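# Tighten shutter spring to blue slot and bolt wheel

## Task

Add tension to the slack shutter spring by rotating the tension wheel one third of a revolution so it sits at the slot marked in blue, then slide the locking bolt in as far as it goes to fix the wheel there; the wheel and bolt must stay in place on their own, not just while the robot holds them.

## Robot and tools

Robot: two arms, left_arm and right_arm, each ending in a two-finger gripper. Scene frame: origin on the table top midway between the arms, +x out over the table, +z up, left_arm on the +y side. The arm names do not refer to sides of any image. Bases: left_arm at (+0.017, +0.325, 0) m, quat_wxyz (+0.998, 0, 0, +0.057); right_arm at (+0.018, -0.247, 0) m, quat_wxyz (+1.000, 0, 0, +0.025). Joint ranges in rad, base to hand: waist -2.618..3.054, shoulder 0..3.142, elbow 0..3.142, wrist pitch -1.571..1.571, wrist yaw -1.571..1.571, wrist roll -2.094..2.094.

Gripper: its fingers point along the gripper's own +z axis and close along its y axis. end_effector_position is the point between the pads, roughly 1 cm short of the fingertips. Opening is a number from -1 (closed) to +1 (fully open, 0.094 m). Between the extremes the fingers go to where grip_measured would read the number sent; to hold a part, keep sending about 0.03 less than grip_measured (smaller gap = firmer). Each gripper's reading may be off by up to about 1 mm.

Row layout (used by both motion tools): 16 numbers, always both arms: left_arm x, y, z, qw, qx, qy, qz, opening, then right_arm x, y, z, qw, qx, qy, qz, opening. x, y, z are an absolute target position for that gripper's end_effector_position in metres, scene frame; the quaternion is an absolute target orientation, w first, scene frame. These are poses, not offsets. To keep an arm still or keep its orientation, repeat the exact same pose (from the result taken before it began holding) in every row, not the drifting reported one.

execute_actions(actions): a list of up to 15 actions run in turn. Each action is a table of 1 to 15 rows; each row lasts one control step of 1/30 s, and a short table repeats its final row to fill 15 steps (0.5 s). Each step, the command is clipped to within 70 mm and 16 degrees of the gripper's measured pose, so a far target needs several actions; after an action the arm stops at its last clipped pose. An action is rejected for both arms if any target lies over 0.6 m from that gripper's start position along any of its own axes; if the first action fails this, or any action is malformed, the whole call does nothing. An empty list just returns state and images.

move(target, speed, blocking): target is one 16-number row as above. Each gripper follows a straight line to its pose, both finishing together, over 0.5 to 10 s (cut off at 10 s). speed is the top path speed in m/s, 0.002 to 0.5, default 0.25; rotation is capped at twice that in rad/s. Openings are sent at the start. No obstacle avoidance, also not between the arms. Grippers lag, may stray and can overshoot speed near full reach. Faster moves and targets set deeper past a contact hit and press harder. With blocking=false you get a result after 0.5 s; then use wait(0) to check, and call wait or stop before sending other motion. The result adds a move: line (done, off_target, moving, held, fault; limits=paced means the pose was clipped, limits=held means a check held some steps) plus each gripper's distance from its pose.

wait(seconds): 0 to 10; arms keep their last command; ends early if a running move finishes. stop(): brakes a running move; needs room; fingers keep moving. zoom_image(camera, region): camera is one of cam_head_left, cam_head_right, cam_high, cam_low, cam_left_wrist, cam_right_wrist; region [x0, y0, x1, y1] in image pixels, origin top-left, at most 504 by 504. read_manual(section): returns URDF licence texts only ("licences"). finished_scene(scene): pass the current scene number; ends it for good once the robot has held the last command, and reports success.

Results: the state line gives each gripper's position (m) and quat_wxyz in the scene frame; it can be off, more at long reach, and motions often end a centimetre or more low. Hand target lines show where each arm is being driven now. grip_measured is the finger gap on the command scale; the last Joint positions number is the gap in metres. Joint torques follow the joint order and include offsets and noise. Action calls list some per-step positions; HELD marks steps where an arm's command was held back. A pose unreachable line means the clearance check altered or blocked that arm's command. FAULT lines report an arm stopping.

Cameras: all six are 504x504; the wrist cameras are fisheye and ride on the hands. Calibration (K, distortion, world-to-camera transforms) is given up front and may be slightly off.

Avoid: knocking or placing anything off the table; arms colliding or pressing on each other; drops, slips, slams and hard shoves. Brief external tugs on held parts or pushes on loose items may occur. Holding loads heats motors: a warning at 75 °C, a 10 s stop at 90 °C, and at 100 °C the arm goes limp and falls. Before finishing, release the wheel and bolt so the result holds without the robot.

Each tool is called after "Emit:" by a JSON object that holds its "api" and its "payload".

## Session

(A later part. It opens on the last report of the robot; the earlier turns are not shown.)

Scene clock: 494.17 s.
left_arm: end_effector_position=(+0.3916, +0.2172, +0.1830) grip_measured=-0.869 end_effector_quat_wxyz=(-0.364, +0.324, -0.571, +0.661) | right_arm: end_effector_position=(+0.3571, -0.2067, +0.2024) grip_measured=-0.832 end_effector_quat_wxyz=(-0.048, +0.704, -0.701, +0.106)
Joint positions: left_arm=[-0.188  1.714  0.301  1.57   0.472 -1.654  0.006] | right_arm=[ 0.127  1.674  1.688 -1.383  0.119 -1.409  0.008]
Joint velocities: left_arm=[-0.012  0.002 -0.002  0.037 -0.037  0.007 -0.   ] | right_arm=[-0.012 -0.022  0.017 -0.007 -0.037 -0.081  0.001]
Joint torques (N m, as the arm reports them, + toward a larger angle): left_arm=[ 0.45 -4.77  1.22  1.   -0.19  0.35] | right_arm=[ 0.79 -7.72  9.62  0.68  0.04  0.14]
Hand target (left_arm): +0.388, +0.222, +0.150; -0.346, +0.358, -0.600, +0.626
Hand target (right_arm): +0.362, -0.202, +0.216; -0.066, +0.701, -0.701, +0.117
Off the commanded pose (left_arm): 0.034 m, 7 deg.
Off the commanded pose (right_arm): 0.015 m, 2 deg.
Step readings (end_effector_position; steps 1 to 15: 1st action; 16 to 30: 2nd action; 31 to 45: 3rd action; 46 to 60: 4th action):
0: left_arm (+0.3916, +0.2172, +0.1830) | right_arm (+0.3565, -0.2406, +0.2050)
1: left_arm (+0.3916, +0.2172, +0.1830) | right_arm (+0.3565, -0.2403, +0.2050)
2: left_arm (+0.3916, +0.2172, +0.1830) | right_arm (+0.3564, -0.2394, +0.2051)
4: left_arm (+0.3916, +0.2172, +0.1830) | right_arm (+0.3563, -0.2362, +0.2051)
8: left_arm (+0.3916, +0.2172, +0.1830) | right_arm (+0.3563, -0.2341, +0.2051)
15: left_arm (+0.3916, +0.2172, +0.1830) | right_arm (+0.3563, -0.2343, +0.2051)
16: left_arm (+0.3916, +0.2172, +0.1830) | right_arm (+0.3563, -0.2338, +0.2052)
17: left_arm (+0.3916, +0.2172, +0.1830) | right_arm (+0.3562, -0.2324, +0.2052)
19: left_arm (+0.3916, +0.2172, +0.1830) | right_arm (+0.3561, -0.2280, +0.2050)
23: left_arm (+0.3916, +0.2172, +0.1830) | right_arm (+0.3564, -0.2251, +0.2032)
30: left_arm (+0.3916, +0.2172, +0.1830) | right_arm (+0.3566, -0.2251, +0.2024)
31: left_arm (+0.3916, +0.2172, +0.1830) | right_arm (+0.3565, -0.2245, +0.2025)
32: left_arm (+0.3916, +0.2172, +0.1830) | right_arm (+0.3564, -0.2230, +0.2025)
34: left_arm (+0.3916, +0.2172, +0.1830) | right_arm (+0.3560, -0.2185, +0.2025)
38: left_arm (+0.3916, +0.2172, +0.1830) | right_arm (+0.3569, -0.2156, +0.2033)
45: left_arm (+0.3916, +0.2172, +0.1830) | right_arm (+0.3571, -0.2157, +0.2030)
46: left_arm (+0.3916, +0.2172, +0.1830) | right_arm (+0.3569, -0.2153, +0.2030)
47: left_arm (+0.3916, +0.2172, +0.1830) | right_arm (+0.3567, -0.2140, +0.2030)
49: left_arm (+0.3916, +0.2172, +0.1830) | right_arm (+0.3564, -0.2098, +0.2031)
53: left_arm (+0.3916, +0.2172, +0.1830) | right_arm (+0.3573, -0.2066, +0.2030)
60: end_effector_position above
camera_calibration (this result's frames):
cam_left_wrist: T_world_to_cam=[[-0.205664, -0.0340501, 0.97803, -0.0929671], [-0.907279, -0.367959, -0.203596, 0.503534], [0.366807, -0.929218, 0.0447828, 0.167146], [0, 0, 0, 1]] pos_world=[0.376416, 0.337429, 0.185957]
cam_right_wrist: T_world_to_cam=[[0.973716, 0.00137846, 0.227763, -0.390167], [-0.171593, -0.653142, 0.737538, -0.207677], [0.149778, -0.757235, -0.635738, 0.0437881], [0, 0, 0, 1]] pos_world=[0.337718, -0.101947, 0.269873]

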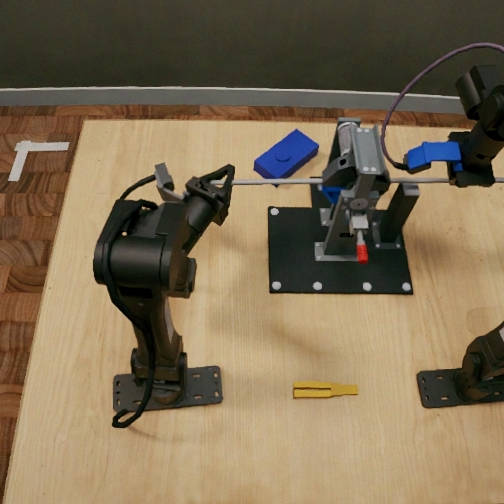

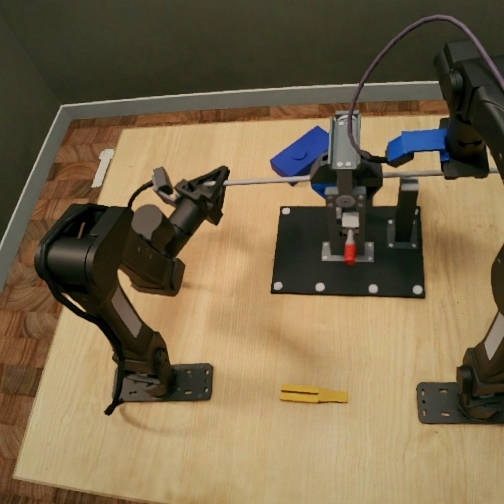

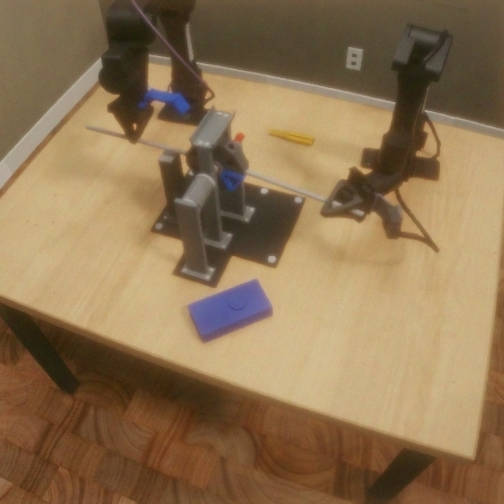

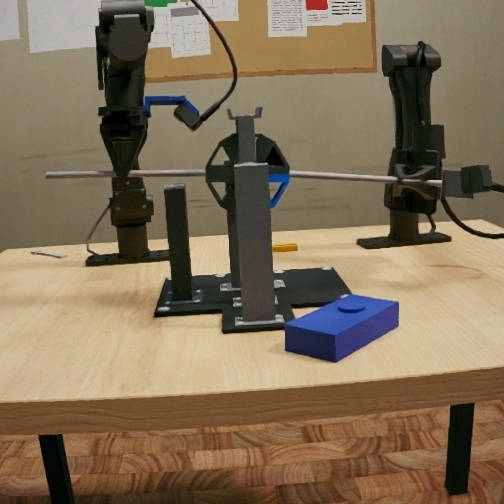

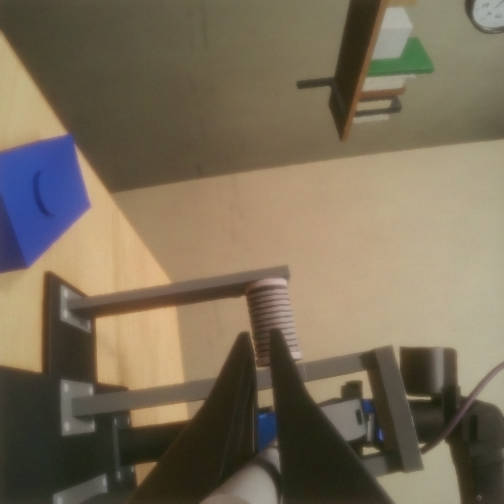

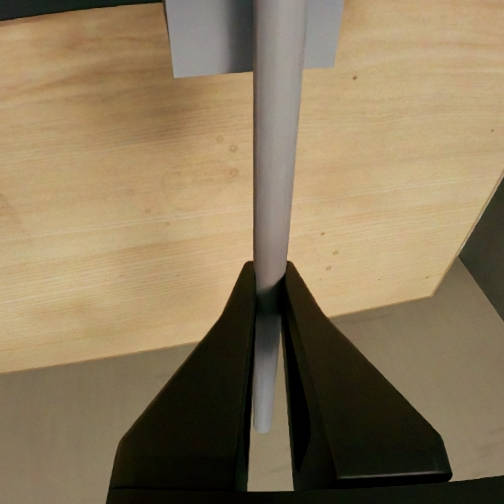

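Emit:
{"api": "execute_actions", "payload": {"actions": [[[0.39,0.222,0.149,0.347,-0.36,0.60,-0.623,-0.89,0.362,-0.197,0.216,0.066,-0.700,0.700,-0.117,-0.86]],[[0.39,0.222,0.149,0.347,-0.36,0.60,-0.623,-0.89,0.362,-0.203,0.216,0.066,-0.700,0.700,-0.117,-0.3]],[[0.39,0.222,0.149,0.347,-0.36,0.60,-0.623,-0.89,0.362,-0.225,0.24,0.066,-0.700,0.700,-0.117,-0.3]],[[0.39,0.222,0.149,0.347,-0.36,0.60,-0.623,-0.89,0.362,-0.25,0.265,0.066,-0.700,0.700,-0.117,-0.3]]]}}

Emit:
{"api": "move", "payload": {"target": [0.39,0.222,0.149,0.347,-0.36,0.60,-0.623,-0.89,0.27,-0.27,0.29,0.574,0,0.819,0,-0.3], "speed": 0.4}}

Emit:
{"api": "move", "payload": {"target": [0.39,0.222,0.149,0.347,-0.36,0.60,-0.623,-0.89,0.30,-0.285,0.225,0.3536,0.5416,0.6124,0.4546,-0.1], "speed": 0.4}}

Scene clock: 524.67 s.
left_arm: end_effector_position=(+0.3914, +0.2174, +0.1850) grip_measured=-0.870 end_effector_quat_wxyz=(-0.368, +0.321, -0.570, +0.661) | right_arm: end_effector_position=(+0.3643, -0.2512, +0.2582) grip_measured=-0.301 end_effector_quat_wxyz=(-0.067, +0.697, -0.703, +0.124)
Joint positions: left_arm=[-0.188  1.709  0.301  1.57   0.471 -1.649  0.006] | right_arm=[-0.019  1.71   1.952 -1.544  0.09  -1.544  0.033]
Joint velocities: left_arm=[ 0.012 -0.012  0.017 -0.066 -0.007 -0.022  0.   ] | right_arm=[ 0.002 -0.007 -0.002 -0.037  0.022 -0.066 -0.001]
Joint torques (N m, as the arm reports them, + toward a larger angle): left_arm=[ 0.44 -4.52  1.2   0.98 -0.18  0.3 ] | right_arm=[-0.26 -7.29  8.16  0.68 -0.07 -0.08]
Hand target (left_arm): +0.388, +0.222, +0.150; -0.346, +0.359, -0.600, +0.626
Hand target (right_arm): +0.363, -0.250, +0.265; -0.074, +0.700, -0.700, +0.124
Off the commanded pose (left_arm): 0.036 m, 7 deg.
Off the commanded pose (right_arm): 0.007 m, 1 deg.
joint sent to its limit (right arm) — the command would take joint 4 (wrist pitch) past its lower limit, so that joint was sent only as far as its limit.
Step readings (end_effector_position; steps 1 to 15: 1st action; 16 to 30: 2nd action; 31 to 45: 3rd action; 46 to 60: 4th action):
0: left_arm (+0.3916, +0.2172, +0.1830) | right_arm (+0.3570, -0.2067, +0.2023)
1: left_arm (+0.3916, +0.2172, +0.1830) | right_arm (+0.3569, -0.2065, +0.2023)
2: left_arm (+0.3916, +0.2172, +0.1830) | right_arm (+0.3568, -0.2058, +0.2023)
4: left_arm (+0.3916, +0.2172, +0.1830) | right_arm (+0.3565, -0.2040, +0.2024)
8: left_arm (+0.3916, +0.2172, +0.1830) | right_arm (+0.3563, -0.2028, +0.2023)
15: left_arm (+0.3916, +0.2172, +0.1830) | right_arm (+0.3563, -0.2028, +0.2023)
16: left_arm (+0.3916, +0.2172, +0.1830) | right_arm (+0.3563, -0.2028, +0.2023)
17: left_arm (+0.3916, +0.2172, +0.1830) | right_arm (+0.3564, -0.2028, +0.2027)
19: left_arm (+0.3915, +0.2174, +0.1843) | right_arm (+0.3572, -0.2027, +0.2039)
23: left_arm (+0.3914, +0.2174, +0.1850) | right_arm (+0.3578, -0.2025, +0.2050)
30: left_arm (+0.3914, +0.2174, +0.1850) | right_arm (+0.3578, -0.2025, +0.2050)
31: left_arm (+0.3914, +0.2174, +0.1850) | right_arm (+0.3574, -0.2039, +0.2076)
32: left_arm (+0.3914, +0.2174, +0.1850) | right_arm (+0.3590, -0.2073, +0.2120)
34: left_arm (+0.3914, +0.2174, +0.1850) | right_arm (+0.3650, -0.2174, +0.2238)
38: left_arm (+0.3914, +0.2174, +0.1850) | right_arm (+0.3679, -0.2258, +0.2357)
45: left_arm (+0.3914, +0.2174, +0.1850) | right_arm (+0.3628, -0.2257, +0.2345)
46: left_arm (+0.3914, +0.2174, +0.1850) | right_arm (+0.3619, -0.2271, +0.2368)
47: left_arm (+0.3914, +0.2174, +0.1850) | right_arm (+0.3633, -0.2310, +0.2412)
49: left_arm (+0.3914, +0.2174, +0.1850) | right_arm (+0.3683, -0.2428, +0.2518)
53: left_arm (+0.3914, +0.2174, +0.1850) | right_arm (+0.3681, -0.2522, +0.2594)
60: end_effector_position above
camera_calibration (this result's frames):
cam_left_wrist: T_world_to_cam=[[-0.213474, -0.038301, 0.976198, -0.0905884], [-0.904766, -0.369203, -0.212339, 0.504742], [0.368547, -0.928559, 0.0441615, 0.166665], [0, 0, 0, 1]] pos_world=[0.375911, 0.337641, 0.188248]
cam_right_wrist: T_world_to_cam=[[0.960185, -0.00802745, 0.27925, -0.420519], [-0.216425, -0.653439, 0.725381, -0.257342], [0.17665, -0.756936, -0.62916, 0.0330887], [0, 0, 0, 1]] pos_world=[0.342236, -0.146487, 0.324919]

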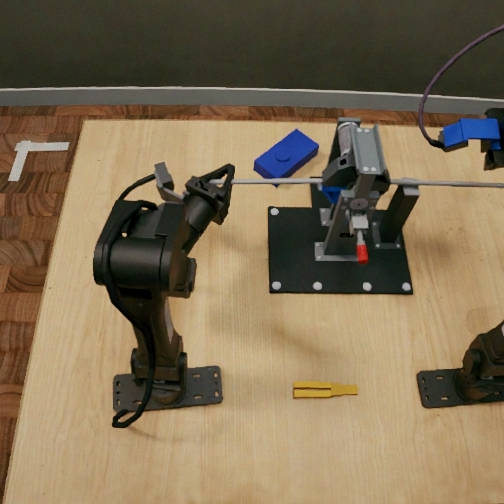

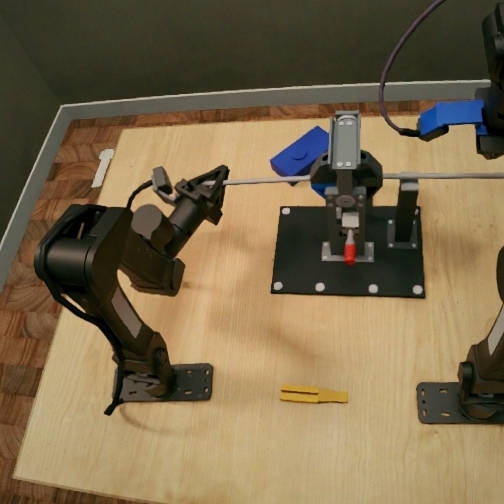

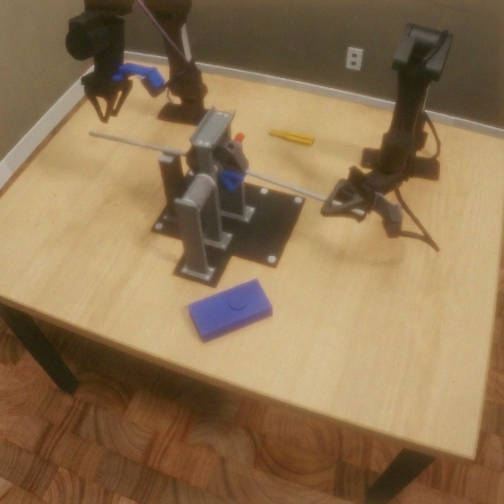

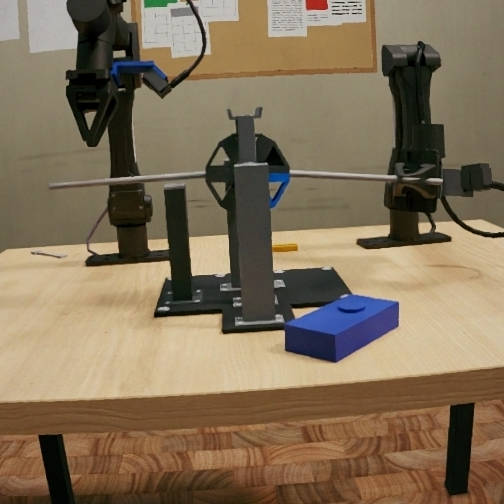

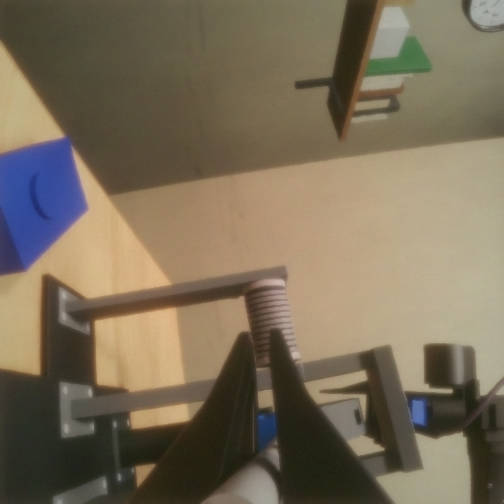

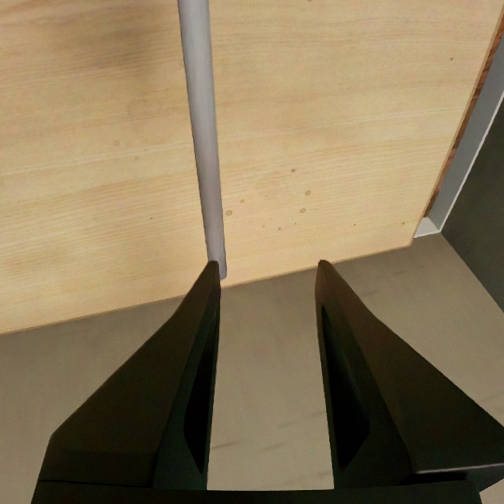

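Scene clock: 527.73 s.
left_arm: end_effector_position=(+0.3911, +0.2176, +0.1872) grip_measured=-0.870 end_effector_quat_wxyz=(-0.370, +0.319, -0.569, +0.661) | right_arm: end_effector_position=(+0.2717, -0.2738, +0.2878) grip_measured=-0.301 end_effector_quat_wxyz=(+0.564, +0.008, +0.825, +0.007)
Joint positions: left_arm=[-0.188  1.703  0.301  1.57   0.47  -1.647  0.006] | right_arm=[-0.365  0.593  0.818 -0.614 -0.295 -0.096  0.033]
Joint velocities: left_arm=[-0.002 -0.007 -0.007  0.066  0.081 -0.037  0.001] | right_arm=[ 0.012 -0.017  0.017 -0.007  0.007 -0.081 -0.001]
Joint torques (N m, as the arm reports them, + toward a larger angle): left_arm=[ 0.43 -4.18  1.16  0.96 -0.16  0.28] | right_arm=[ 1.08 -0.07  6.35  1.99 -0.03  0.07]
Hand target (left_arm): +0.388, +0.222, +0.150; -0.346, +0.359, -0.600, +0.626
Hand target (right_arm): +0.271, -0.271, +0.291; +0.573, +0.007, +0.819, +0.008
Off the commanded pose (left_arm): 0.038 m, 8 deg.
Off the commanded pose (right_arm): 0.005 m, 2 deg.
move: off_target (left_arm)
camera_calibration (this result's frames):
cam_left_wrist: T_world_to_cam=[[-0.220305, -0.0395494, 0.974629, -0.0895762], [-0.902723, -0.370266, -0.219076, 0.505707], [0.369537, -0.928083, 0.0458692, 0.16606], [0, 0, 0, 1]] pos_world=[0.375414, 0.337821, 0.190475]
cam_right_wrist: T_world_to_cam=[[-0.0202157, -0.999394, -0.0283363, -0.256575], [-0.911784, 0.0300562, -0.409569, 0.389084], [0.410172, 0.0175569, -0.911839, 0.28094], [0, 0, 0, 1]] pos_world=[0.23434, -0.273046, 0.408258]

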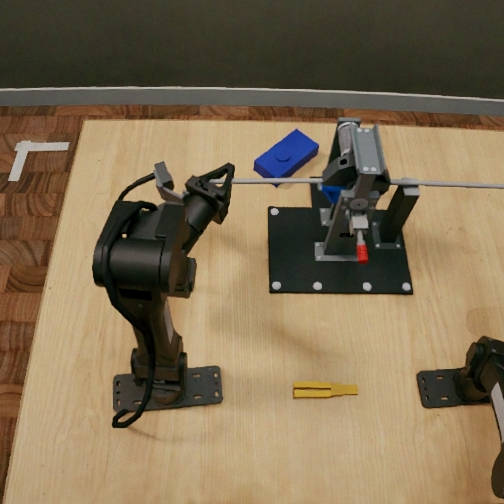

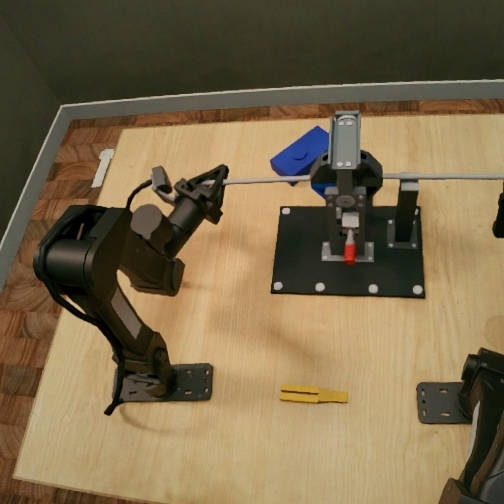

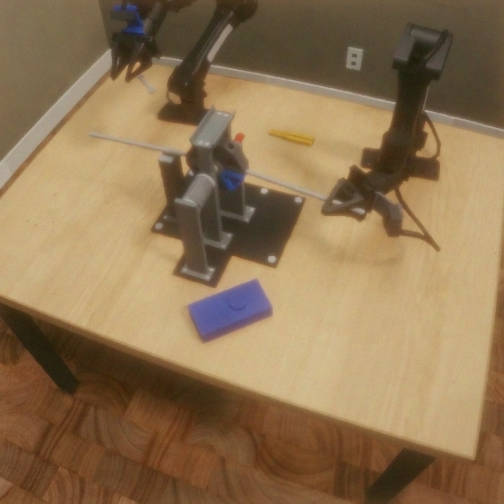

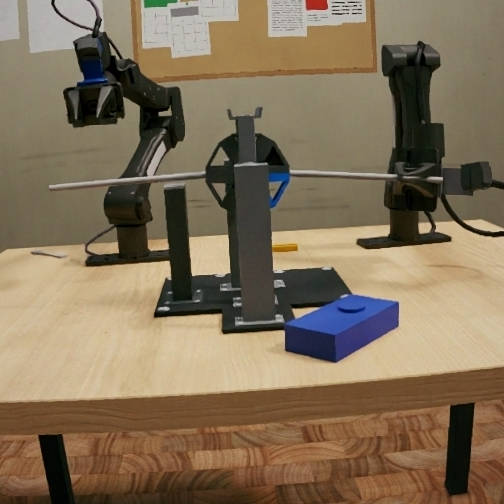

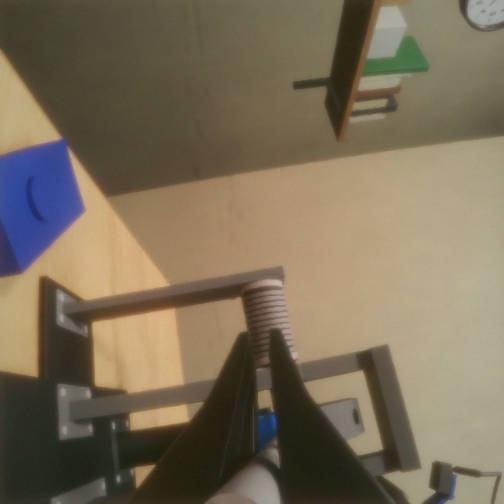

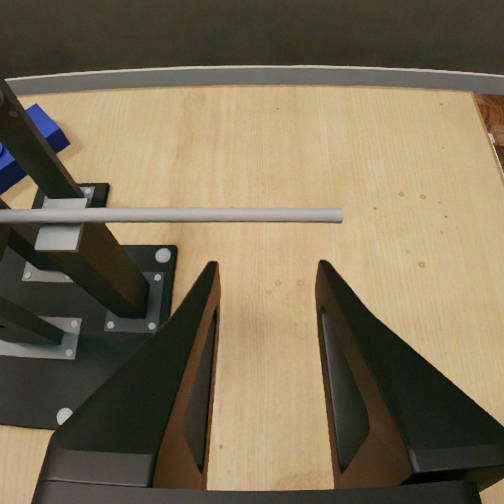

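Scene clock: 530.37 s.
left_arm: end_effector_position=(+0.3909, +0.2178, +0.1887) grip_measured=-0.870 end_effector_quat_wxyz=(-0.373, +0.317, -0.569, +0.661) | right_arm: end_effector_position=(+0.2975, -0.2826, +0.2247) grip_measured=-0.101 end_effector_quat_wxyz=(+0.351, +0.542, +0.616, +0.452)
Joint positions: left_arm=[-0.188  1.698  0.301  1.569  0.469 -1.644  0.006] | right_arm=[-0.588  0.708  0.575 -0.324 -0.675  1.335  0.042]
Joint velocities: left_arm=[-0.002  0.002  0.002 -0.007 -0.022  0.022 -0.   ] | right_arm=[ 0.002 -0.017  0.007  0.007  0.037 -0.022  0.   ]
Joint torques (N m, as the arm reports them, + toward a larger angle): left_arm=[ 0.43 -3.94  1.12  0.94 -0.17  0.26] | right_arm=[-0.96  0.35  6.89  1.88 -0.19  0.03]
Hand target (left_arm): +0.388, +0.222, +0.150; -0.346, +0.359, -0.600, +0.626
Hand target (right_arm): +0.298, -0.285, +0.224; +0.352, +0.542, +0.612, +0.455
Off the commanded pose (left_arm): 0.040 m, 8 deg.
Off the commanded pose (right_arm): 0.003 m, 1 deg.
move: off_target (left_arm)
camera_calibration (this result's frames):
cam_left_wrist: T_world_to_cam=[[-0.225856, -0.0418959, 0.973259, -0.088219], [-0.900997, -0.370886, -0.225052, 0.506483], [0.370397, -0.927733, 0.0460189, 0.165761], [0, 0, 0, 1]] pos_world=[0.375017, 0.337933, 0.192217]
cam_right_wrist: T_world_to_cam=[[-0.361888, 0.00606444, -0.932202, 0.322248], [-0.759758, 0.577534, 0.298702, 0.33741], [0.540189, 0.816344, -0.204395, 0.241098], [0, 0, 0, 1]] pos_world=[0.24273, -0.393639, 0.248894]

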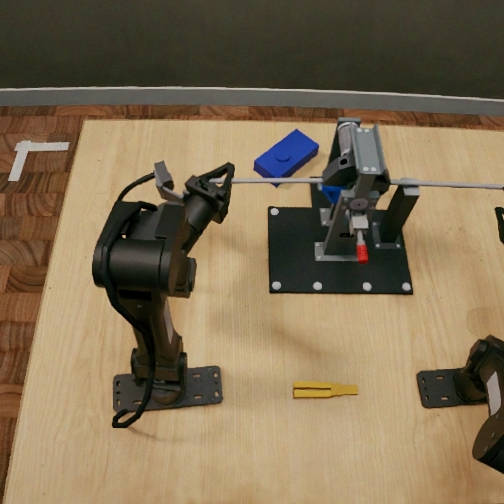

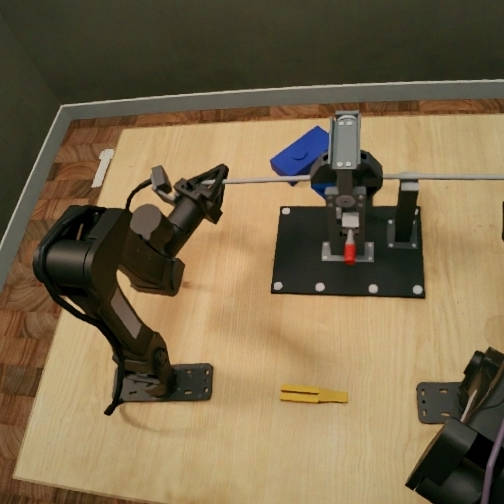

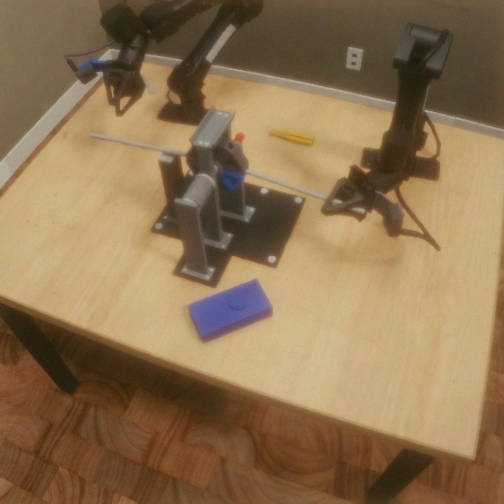

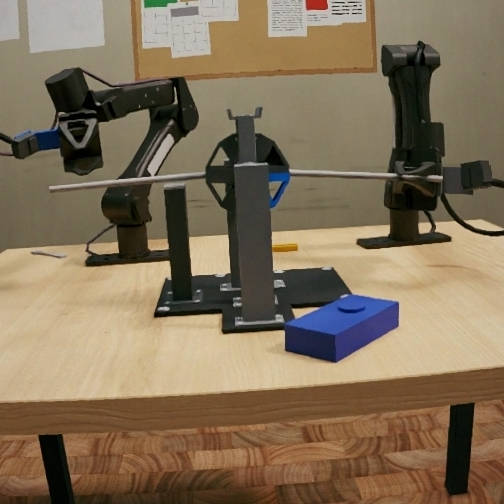

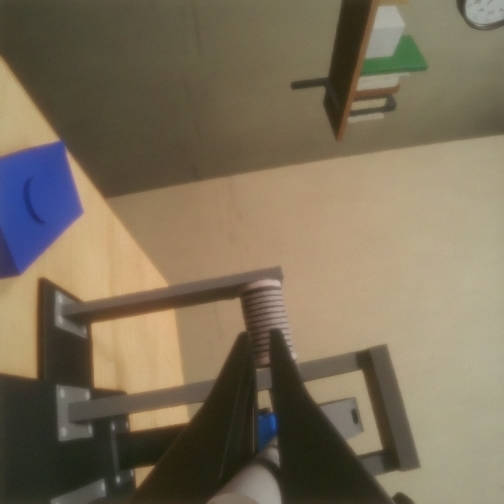

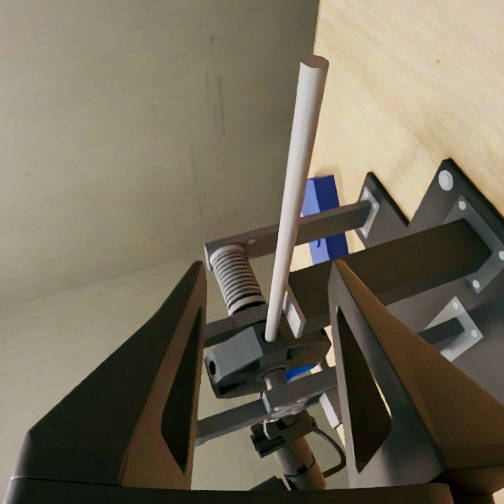

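Emit:
{"api": "execute_actions", "payload": {"actions": [[[0.39,0.222,0.165,0.354,-0.354,0.612,-0.612,-0.89,0.30,-0.285,0.218,0.3536,0.5416,0.6124,0.4546,-0.1]],[[0.39,0.222,0.18,0.354,-0.354,0.612,-0.612,-0.89,0.30,-0.285,0.212,0.3536,0.5416,0.6124,0.4546,-0.1]],[[0.39,0.220,0.195,0.36,-0.347,0.623,-0.60,-0.89,0.30,-0.285,0.212,0.3536,0.5416,0.6124,0.4546,-0.1]],[[0.39,0.220,0.21,0.36,-0.347,0.623,-0.60,-0.89,0.30,-0.285,0.212,0.3536,0.5416,0.6124,0.4546,-0.1]]]}}

Scene clock: 539.47 s.
left_arm: end_effector_position=(+0.3863, +0.2187, +0.2135) grip_measured=-0.870 end_effector_quat_wxyz=(+0.365, -0.332, +0.618, -0.612) | right_arm: end_effector_position=(+0.2989, -0.2834, +0.2128) grip_measured=-0.101 end_effector_quat_wxyz=(+0.352, +0.541, +0.614, +0.454)
Joint positions: left_arm=[-0.187  1.327  0.371  0.973  0.466 -1.533  0.006] | right_arm=[-0.588  0.708  0.523 -0.266 -0.675  1.34   0.042]
Joint velocities: left_arm=[-0.002 -0.017 -0.007 -0.022 -0.022 -0.051 -0.001] | right_arm=[-0.017  0.017 -0.017  0.051 -0.007 -0.022 -0.001]
Joint torques (N m, as the arm reports them, + toward a larger angle): left_arm=[-0.31 -4.56  6.84  1.36 -0.22  0.03] | right_arm=[-0.4   0.5   7.24  1.8  -0.11  0.03]
Hand target (left_arm): +0.390, +0.220, +0.210; +0.360, -0.346, +0.623, -0.602
Hand target (right_arm): +0.300, -0.285, +0.212; +0.354, +0.542, +0.612, +0.455
Off the commanded pose (left_arm): 0.005 m, 2 deg.
Off the commanded pose (right_arm): 0.002 m, 0 deg.
Step readings (end_effector_position; steps 1 to 15: 1st action; 16 to 30: 2nd action; 31 to 45: 3rd action; 46 to 60: 4th action):
0: left_arm (+0.3909, +0.2178, +0.1887) | right_arm (+0.2977, -0.2827, +0.2250)
1: left_arm (+0.3906, +0.2178, +0.1898) | right_arm (+0.2980, -0.2829, +0.2247)
2: left_arm (+0.3899, +0.2179, +0.1926) | right_arm (+0.2983, -0.2830, +0.2237)
4: left_arm (+0.3878, +0.2185, +0.2014) | right_arm (+0.2981, -0.2829, +0.2197)
8: left_arm (+0.3869, +0.2186, +0.2031) | right_arm (+0.2978, -0.2828, +0.2168)
15: left_arm (+0.3868, +0.2186, +0.2020) | right_arm (+0.2985, -0.2832, +0.2184)
16: left_arm (+0.3865, +0.2186, +0.2022) | right_arm (+0.2987, -0.2833, +0.2181)
17: left_arm (+0.3857, +0.2187, +0.2033) | right_arm (+0.2989, -0.2834, +0.2173)
19: left_arm (+0.3843, +0.2188, +0.2065) | right_arm (+0.2986, -0.2832, +0.2139)
23: left_arm (+0.3835, +0.2188, +0.2059) | right_arm (+0.2983, -0.2830, +0.2112)
30: left_arm (+0.3834, +0.2189, +0.2045) | right_arm (+0.2987, -0.2833, +0.2124)
31: left_arm (+0.3836, +0.2188, +0.2055) | right_arm (+0.2988, -0.2833, +0.2125)
32: left_arm (+0.3836, +0.2188, +0.2074) | right_arm (+0.2988, -0.2834, +0.2125)
34: left_arm (+0.3833, +0.2188, +0.2139) | right_arm (+0.2988, -0.2834, +0.2126)
38: left_arm (+0.3837, +0.2187, +0.2146) | right_arm (+0.2989, -0.2834, +0.2127)
45: left_arm (+0.3848, +0.2186, +0.2142) | right_arm (+0.2989, -0.2834, +0.2127)
46: left_arm (+0.3850, +0.2186, +0.2150) | right_arm (+0.2989, -0.2834, +0.2127)
47: left_arm (+0.3849, +0.2186, +0.2154) | right_arm (+0.2989, -0.2834, +0.2127)
49: left_arm (+0.3847, +0.2188, +0.2146) | right_arm (+0.2989, -0.2834, +0.2127)
53: left_arm (+0.3856, +0.2187, +0.2138) | right_arm (+0.2989, -0.2834, +0.2128)
60: end_effector_position above
camera_calibration (this result's frames):
cam_left_wrist: T_world_to_cam=[[-0.130378, -0.147723, 0.980398, -0.128544], [-0.915805, -0.360924, -0.17617, 0.501382], [0.379873, -0.920821, -0.0882289, 0.190645], [0, 0, 0, 1]] pos_world=[0.369988, 0.337521, 0.231173]
cam_right_wrist: T_world_to_cam=[[-0.357422, 0.00785476, -0.93391, 0.311212], [-0.760395, 0.578149, 0.295878, 0.343465], [0.542263, 0.815893, -0.200671, 0.236999], [0, 0, 0, 1]] pos_world=[0.243887, -0.394385, 0.236579]

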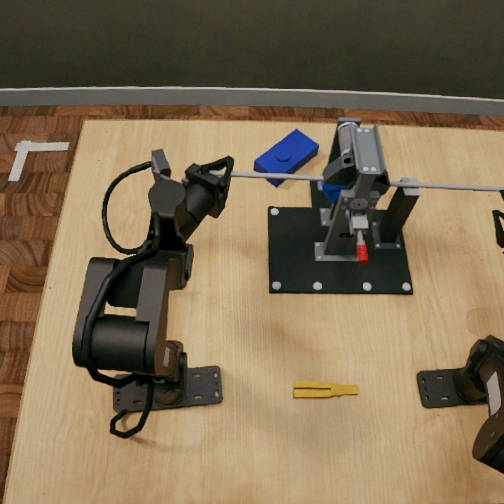

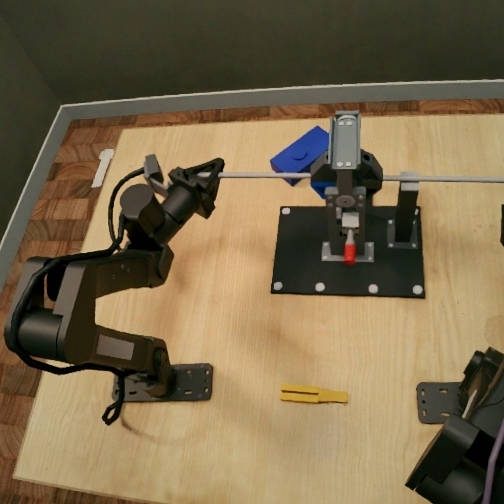

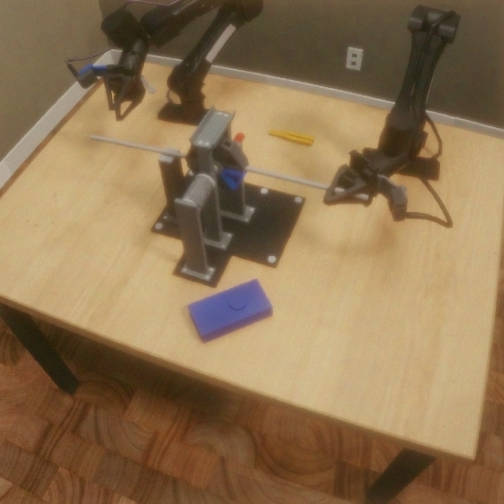

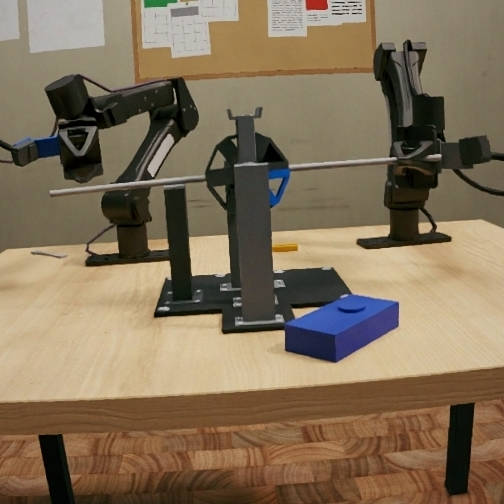

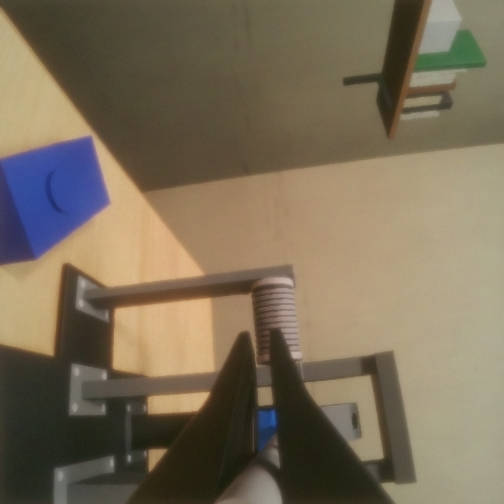

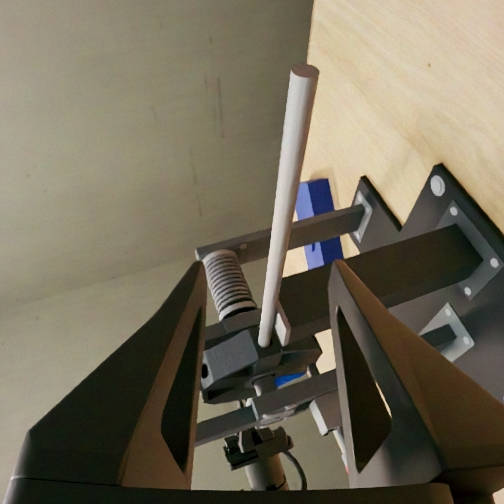

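Emit:
{"api": "execute_actions", "payload": {"actions": [[[0.39,0.220,0.222,0.366,-0.341,0.633,-0.591,-0.89,0.30,-0.285,0.200,0.3346,0.5537,0.5962,0.4757,-0.1]],[[0.39,0.235,0.226,0.366,-0.341,0.633,-0.591,-0.89,0.325,-0.281,0.191,0.3346,0.5537,0.5962,0.4757,-0.1]],[[0.39,0.25,0.228,0.366,-0.341,0.633,-0.591,-0.89,0.345,-0.277,0.184,0.3346,0.5537,0.5962,0.4757,-0.1]]]}}

Scene clock: 550.90 s.
left_arm: end_effector_position=(+0.3864, +0.2500, +0.2072) grip_measured=-0.870 end_effector_quat_wxyz=(+0.344, -0.370, +0.631, -0.588) | right_arm: end_effector_position=(+0.3424, -0.2791, +0.1821) grip_measured=-0.101 end_effector_quat_wxyz=(+0.331, +0.558, +0.596, +0.473)
Joint positions: left_arm=[-0.064  1.251  0.407  0.76   0.559 -1.528  0.006] | right_arm=[-0.452  0.94   0.451  0.081 -0.57   1.483  0.042]
Joint velocities: left_arm=[ 0.002  0.002 -0.012  0.007 -0.022 -0.007  0.   ] | right_arm=[-0.012 -0.017  0.007  0.007  0.066 -0.007  0.001]
Joint torques (N m, as the arm reports them, + toward a larger angle): left_arm=[ 0.47 -5.02  8.44  1.78  0.19  0.37] | right_arm=[ 1.08 -1.2   7.39  1.89 -0.06  0.03]
Hand target (left_arm): +0.389, +0.250, +0.228; +0.367, -0.341, +0.633, -0.591
Hand target (right_arm): +0.345, -0.277, +0.184; +0.335, +0.554, +0.597, +0.475
Off the commanded pose (left_arm): 0.021 m, 4 deg.
Off the commanded pose (right_arm): 0.004 m, 1 deg.
Step readings (end_effector_position; steps 1 to 15: 1st action; 16 to 30: 2nd action; 31 to 45: 3rd action):
0: left_arm (+0.3863, +0.2187, +0.2134) | right_arm (+0.2989, -0.2834, +0.2128)
1: left_arm (+0.3863, +0.2187, +0.2143) | right_arm (+0.2992, -0.2833, +0.2124)
2: left_arm (+0.3860, +0.2188, +0.2150) | right_arm (+0.2992, -0.2836, +0.2106)
4: left_arm (+0.3855, +0.2194, +0.2144) | right_arm (+0.2980, -0.2838, +0.2028)
8: left_arm (+0.3861, +0.2195, +0.2128) | right_arm (+0.2975, -0.2825, +0.1956)
15: left_arm (+0.3865, +0.2195, +0.2124) | right_arm (+0.2986, -0.2821, +0.1988)
16: left_arm (+0.3861, +0.2204, +0.2127) | right_arm (+0.3010, -0.2821, +0.1985)
17: left_arm (+0.3860, +0.2233, +0.2124) | right_arm (+0.3056, -0.2802, +0.1973)
19: left_arm (+0.3870, +0.2314, +0.2111) | right_arm (+0.3131, -0.2769, +0.1915)
23: left_arm (+0.3870, +0.2342, +0.2099) | right_arm (+0.3187, -0.2788, +0.1839)
30: left_arm (+0.3869, +0.2342, +0.2091) | right_arm (+0.3220, -0.2823, +0.1897)
31: left_arm (+0.3864, +0.2354, +0.2090) | right_arm (+0.3243, -0.2820, +0.1894)
32: left_arm (+0.3862, +0.2392, +0.2089) | right_arm (+0.3285, -0.2793, +0.1882)
34: left_arm (+0.3871, +0.2480, +0.2081) | right_arm (+0.3348, -0.2742, +0.1812)
38: left_arm (+0.3868, +0.2506, +0.2073) | right_arm (+0.3397, -0.2759, +0.1767)
45: end_effector_position above
camera_calibration (this result's frames):
cam_left_wrist: T_world_to_cam=[[-0.0274547, -0.15288, 0.987863, -0.157749], [-0.917536, -0.388332, -0.0855975, 0.500383], [0.396705, -0.90875, -0.129611, 0.217924], [0, 0, 0, 1]] pos_world=[0.368337, 0.368236, 0.226911]
cam_right_wrist: T_world_to_cam=[[-0.364873, 0.0797554, -0.927635, 0.319512], [-0.752955, 0.560769, 0.344379, 0.366885], [0.547655, 0.824122, -0.144558, 0.193992], [0, 0, 0, 1]] pos_world=[0.286589, -0.391094, 0.198086]

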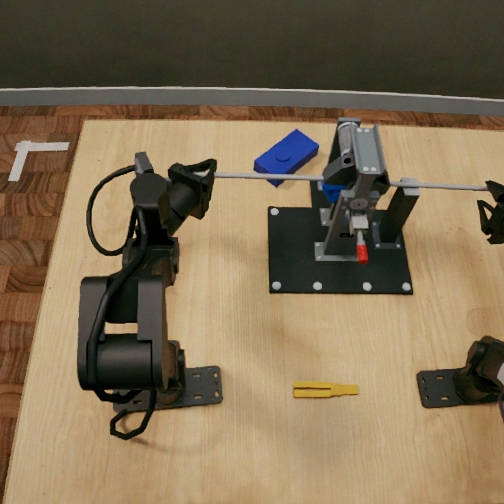

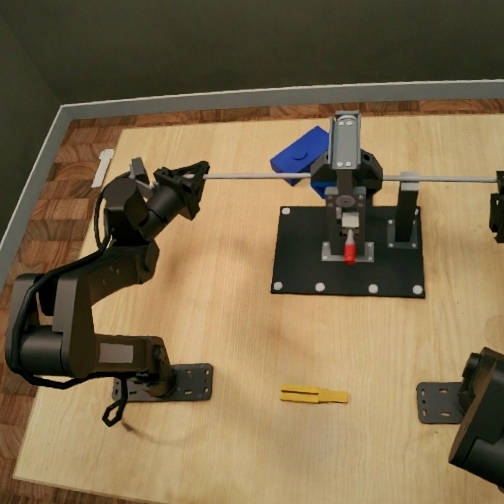

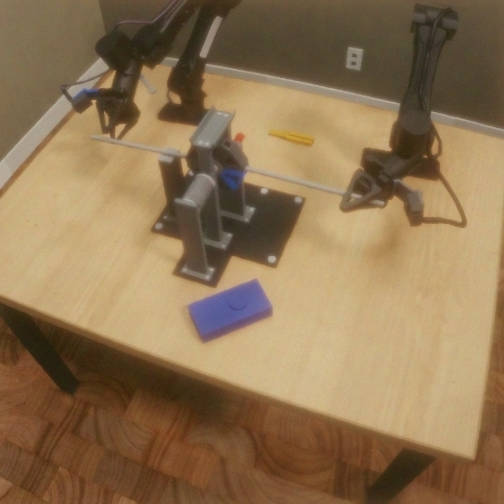

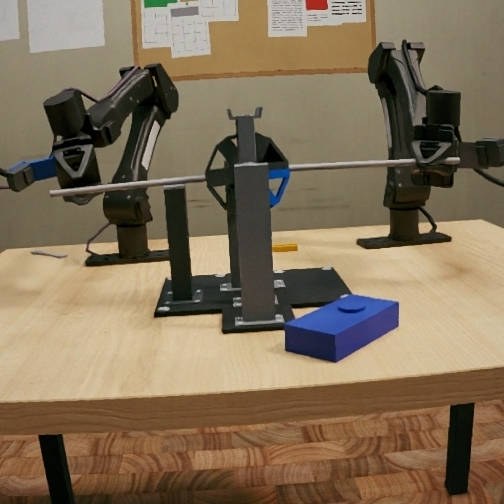

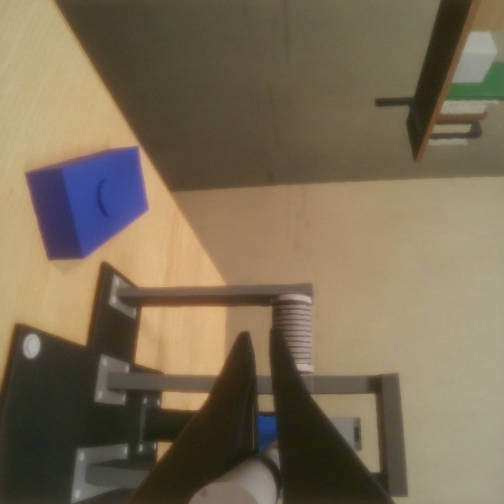

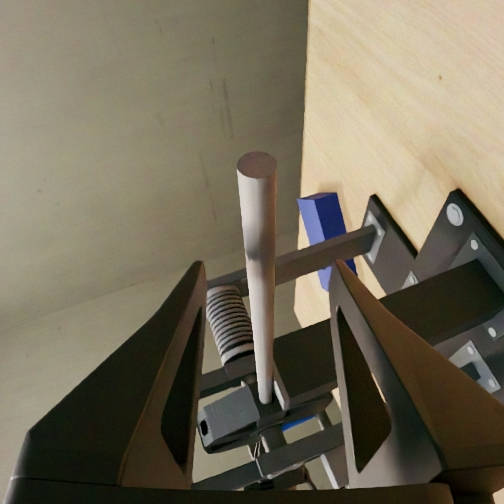

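Emit:
{"api": "execute_actions", "payload": {"actions": [[[0.39,0.236,0.228,0.366,-0.341,0.633,-0.591,-0.89,0.36,-0.275,0.183,0.3346,0.5537,0.5962,0.4757,-0.1]],[[0.39,0.222,0.228,0.366,-0.341,0.633,-0.591,-0.89,0.377,-0.271,0.178,0.3346,0.5537,0.5962,0.4757,-0.1]],[[0.39,0.222,0.228,0.366,-0.341,0.633,-0.591,-0.5,0.377,-0.271,0.178,0.3346,0.5537,0.5962,0.4757,-0.6]],[[0.375,0.222,0.226,0.366,-0.341,0.633,-0.591,-0.5,0.377,-0.271,0.178,0.3346,0.5537,0.5962,0.4757,-0.87]],[[0.36,0.222,0.224,0.366,-0.341,0.633,-0.591,-0.5,0.377,-0.271,0.178,0.3346,0.5537,0.5962,0.4757,-0.87]]]}}

Scene clock: 574.03 s.
left_arm: end_effector_position=(+0.3633, +0.2227, +0.2187) grip_measured=-0.502 end_effector_quat_wxyz=(+0.354, -0.351, +0.634, -0.591) | right_arm: end_effector_position=(+0.3725, -0.2732, +0.1715) grip_measured=-0.854 end_effector_quat_wxyz=(+0.335, +0.555, +0.598, +0.471)
Joint positions: left_arm=[-0.188  1.109  0.359  0.693  0.449 -1.511  0.023] | right_arm=[-0.364  1.104  0.467  0.252 -0.487  1.513  0.007]
Joint velocities: left_arm=[ 0.002 -0.002  0.012  0.037  0.007 -0.007 -0.001] | right_arm=[ 0.012  0.002  0.017  0.081 -0.022 -0.007  0.001]
Joint torques (N m, as the arm reports them, + toward a larger angle): left_arm=[-0.57 -4.34  5.52  1.98 -0.09  0.16] | right_arm=[ 1.04 -2.02  9.29  1.74 -0.02  0.15]
Hand target (left_arm): +0.360, +0.222, +0.224; +0.366, -0.341, +0.633, -0.591
Hand target (right_arm): +0.377, -0.271, +0.178; +0.335, +0.553, +0.596, +0.476
Off the commanded pose (left_arm): 0.006 m, 2 deg.
Off the commanded pose (right_arm): 0.008 m, 1 deg.
Step readings (end_effector_position; steps 1 to 15: 1st action; 16 to 30: 2nd action; 31 to 45: 3rd action; 46 to 60: 4th action; 61 to 75: 5th action):
0: left_arm (+0.3863, +0.2499, +0.2072) | right_arm (+0.3430, -0.2799, +0.1835)
1: left_arm (+0.3865, +0.2489, +0.2072) | right_arm (+0.3444, -0.2796, +0.1827)
2: left_arm (+0.3863, +0.2459, +0.2071) | right_arm (+0.3472, -0.2777, +0.1808)
4: left_arm (+0.3851, +0.2388, +0.2070) | right_arm (+0.3508, -0.2740, +0.1732)
8: left_arm (+0.3849, +0.2367, +0.2070) | right_arm (+0.3527, -0.2746, +0.1684)
15: left_arm (+0.3849, +0.2367, +0.2070) | right_arm (+0.3541, -0.2761, +0.1712)
16: left_arm (+0.3853, +0.2355, +0.2069) | right_arm (+0.3558, -0.2758, +0.1706)
17: left_arm (+0.3853, +0.2319, +0.2071) | right_arm (+0.3593, -0.2736, +0.1694)
19: left_arm (+0.3862, +0.2278, +0.2095) | right_arm (+0.3642, -0.2692, +0.1632)
23: left_arm (+0.3867, +0.2253, +0.2106) | right_arm (+0.3670, -0.2697, +0.1596)
30: left_arm (+0.3869, +0.2255, +0.2106) | right_arm (+0.3686, -0.2716, +0.1625)
31: left_arm (+0.3869, +0.2255, +0.2105) | right_arm (+0.3687, -0.2717, +0.1626)
32: left_arm (+0.3869, +0.2252, +0.2102) | right_arm (+0.3697, -0.2720, +0.1651)
34: left_arm (+0.3866, +0.2245, +0.2095) | right_arm (+0.3709, -0.2725, +0.1679)
38: left_arm (+0.3865, +0.2242, +0.2087) | right_arm (+0.3709, -0.2726, +0.1679)
45: left_arm (+0.3864, +0.2242, +0.2083) | right_arm (+0.3709, -0.2726, +0.1679)
46: left_arm (+0.3857, +0.2242, +0.2093) | right_arm (+0.3712, -0.2727, +0.1688)
47: left_arm (+0.3835, +0.2240, +0.2111) | right_arm (+0.3723, -0.2731, +0.1714)
49: left_arm (+0.3799, +0.2231, +0.2192) | right_arm (+0.3725, -0.2732, +0.1715)
53: left_arm (+0.3782, +0.2228, +0.2228) | right_arm (+0.3725, -0.2732, +0.1715)
60: left_arm (+0.3781, +0.2230, +0.2191) | right_arm (+0.3725, -0.2732, +0.1715)
61: left_arm (+0.3765, +0.2231, +0.2188) | right_arm (+0.3725, -0.2732, +0.1715)
62: left_arm (+0.3728, +0.2232, +0.2189) | right_arm (+0.3725, -0.2732, +0.1715)
64: left_arm (+0.3660, +0.2228, +0.2189) | right_arm (+0.3725, -0.2732, +0.1715)
68: left_arm (+0.3633, +0.2226, +0.2187) | right_arm (+0.3725, -0.2732, +0.1715)
75: end_effector_position above
camera_calibration (this result's frames):
cam_left_wrist: T_world_to_cam=[[-0.0657715, -0.173737, 0.982593, -0.154221], [-0.919825, -0.37114, -0.127193, 0.475679], [0.386777, -0.912179, -0.135397, 0.209414], [0, 0, 0, 1]] pos_world=[0.346401, 0.340773, 0.240393]
cam_right_wrist: T_world_to_cam=[[-0.360147, 0.0692406, -0.930323, 0.315974], [-0.75575, 0.563004, 0.334468, 0.393205], [0.546934, 0.823549, -0.150436, 0.172221], [0, 0, 0, 1]] pos_world=[0.316769, -0.385087, 0.188352]

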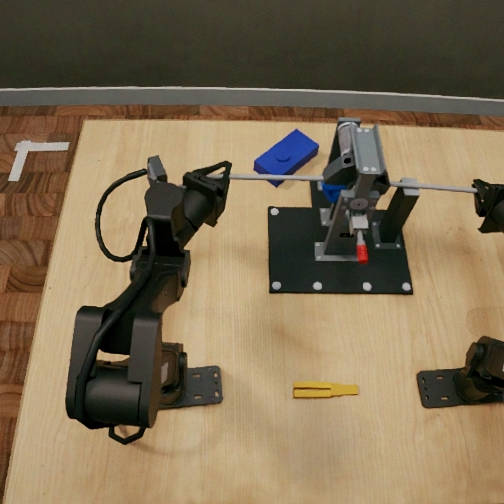

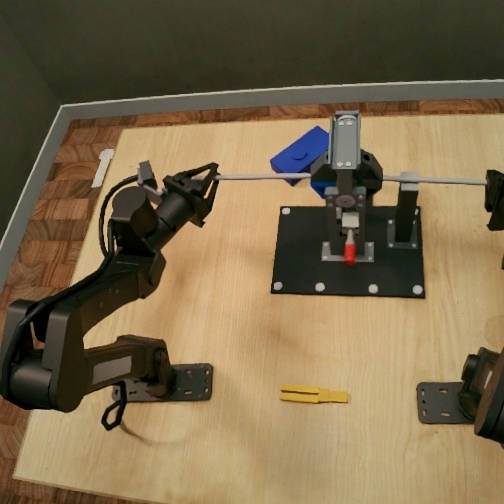

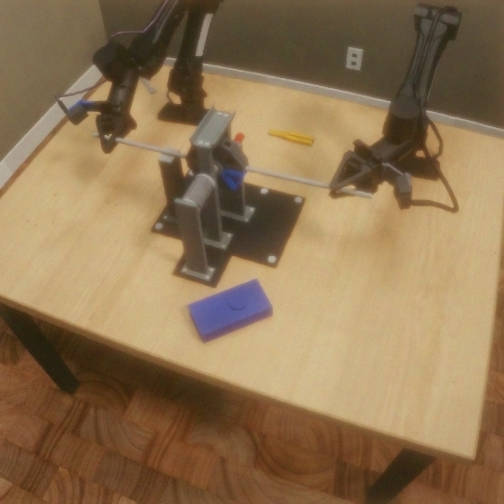

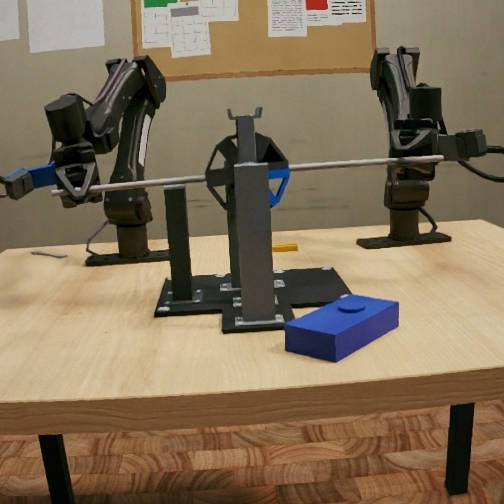

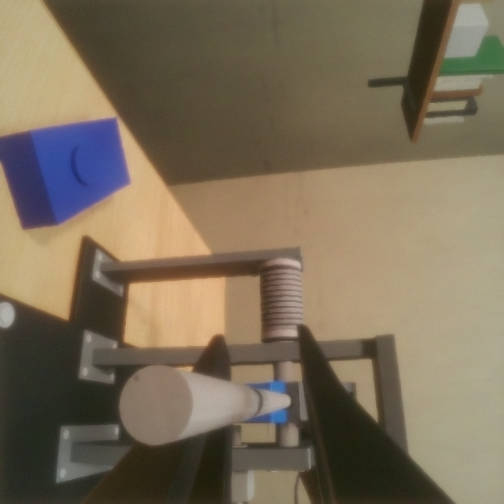

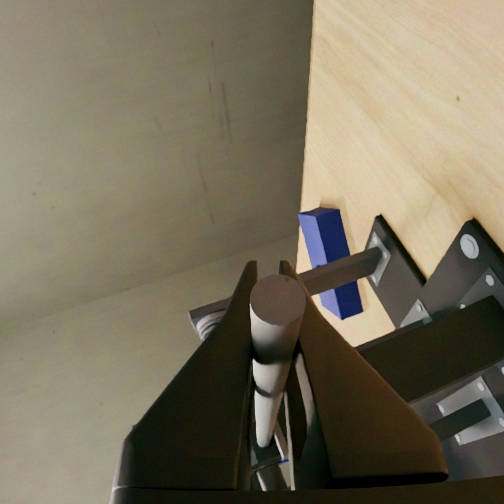

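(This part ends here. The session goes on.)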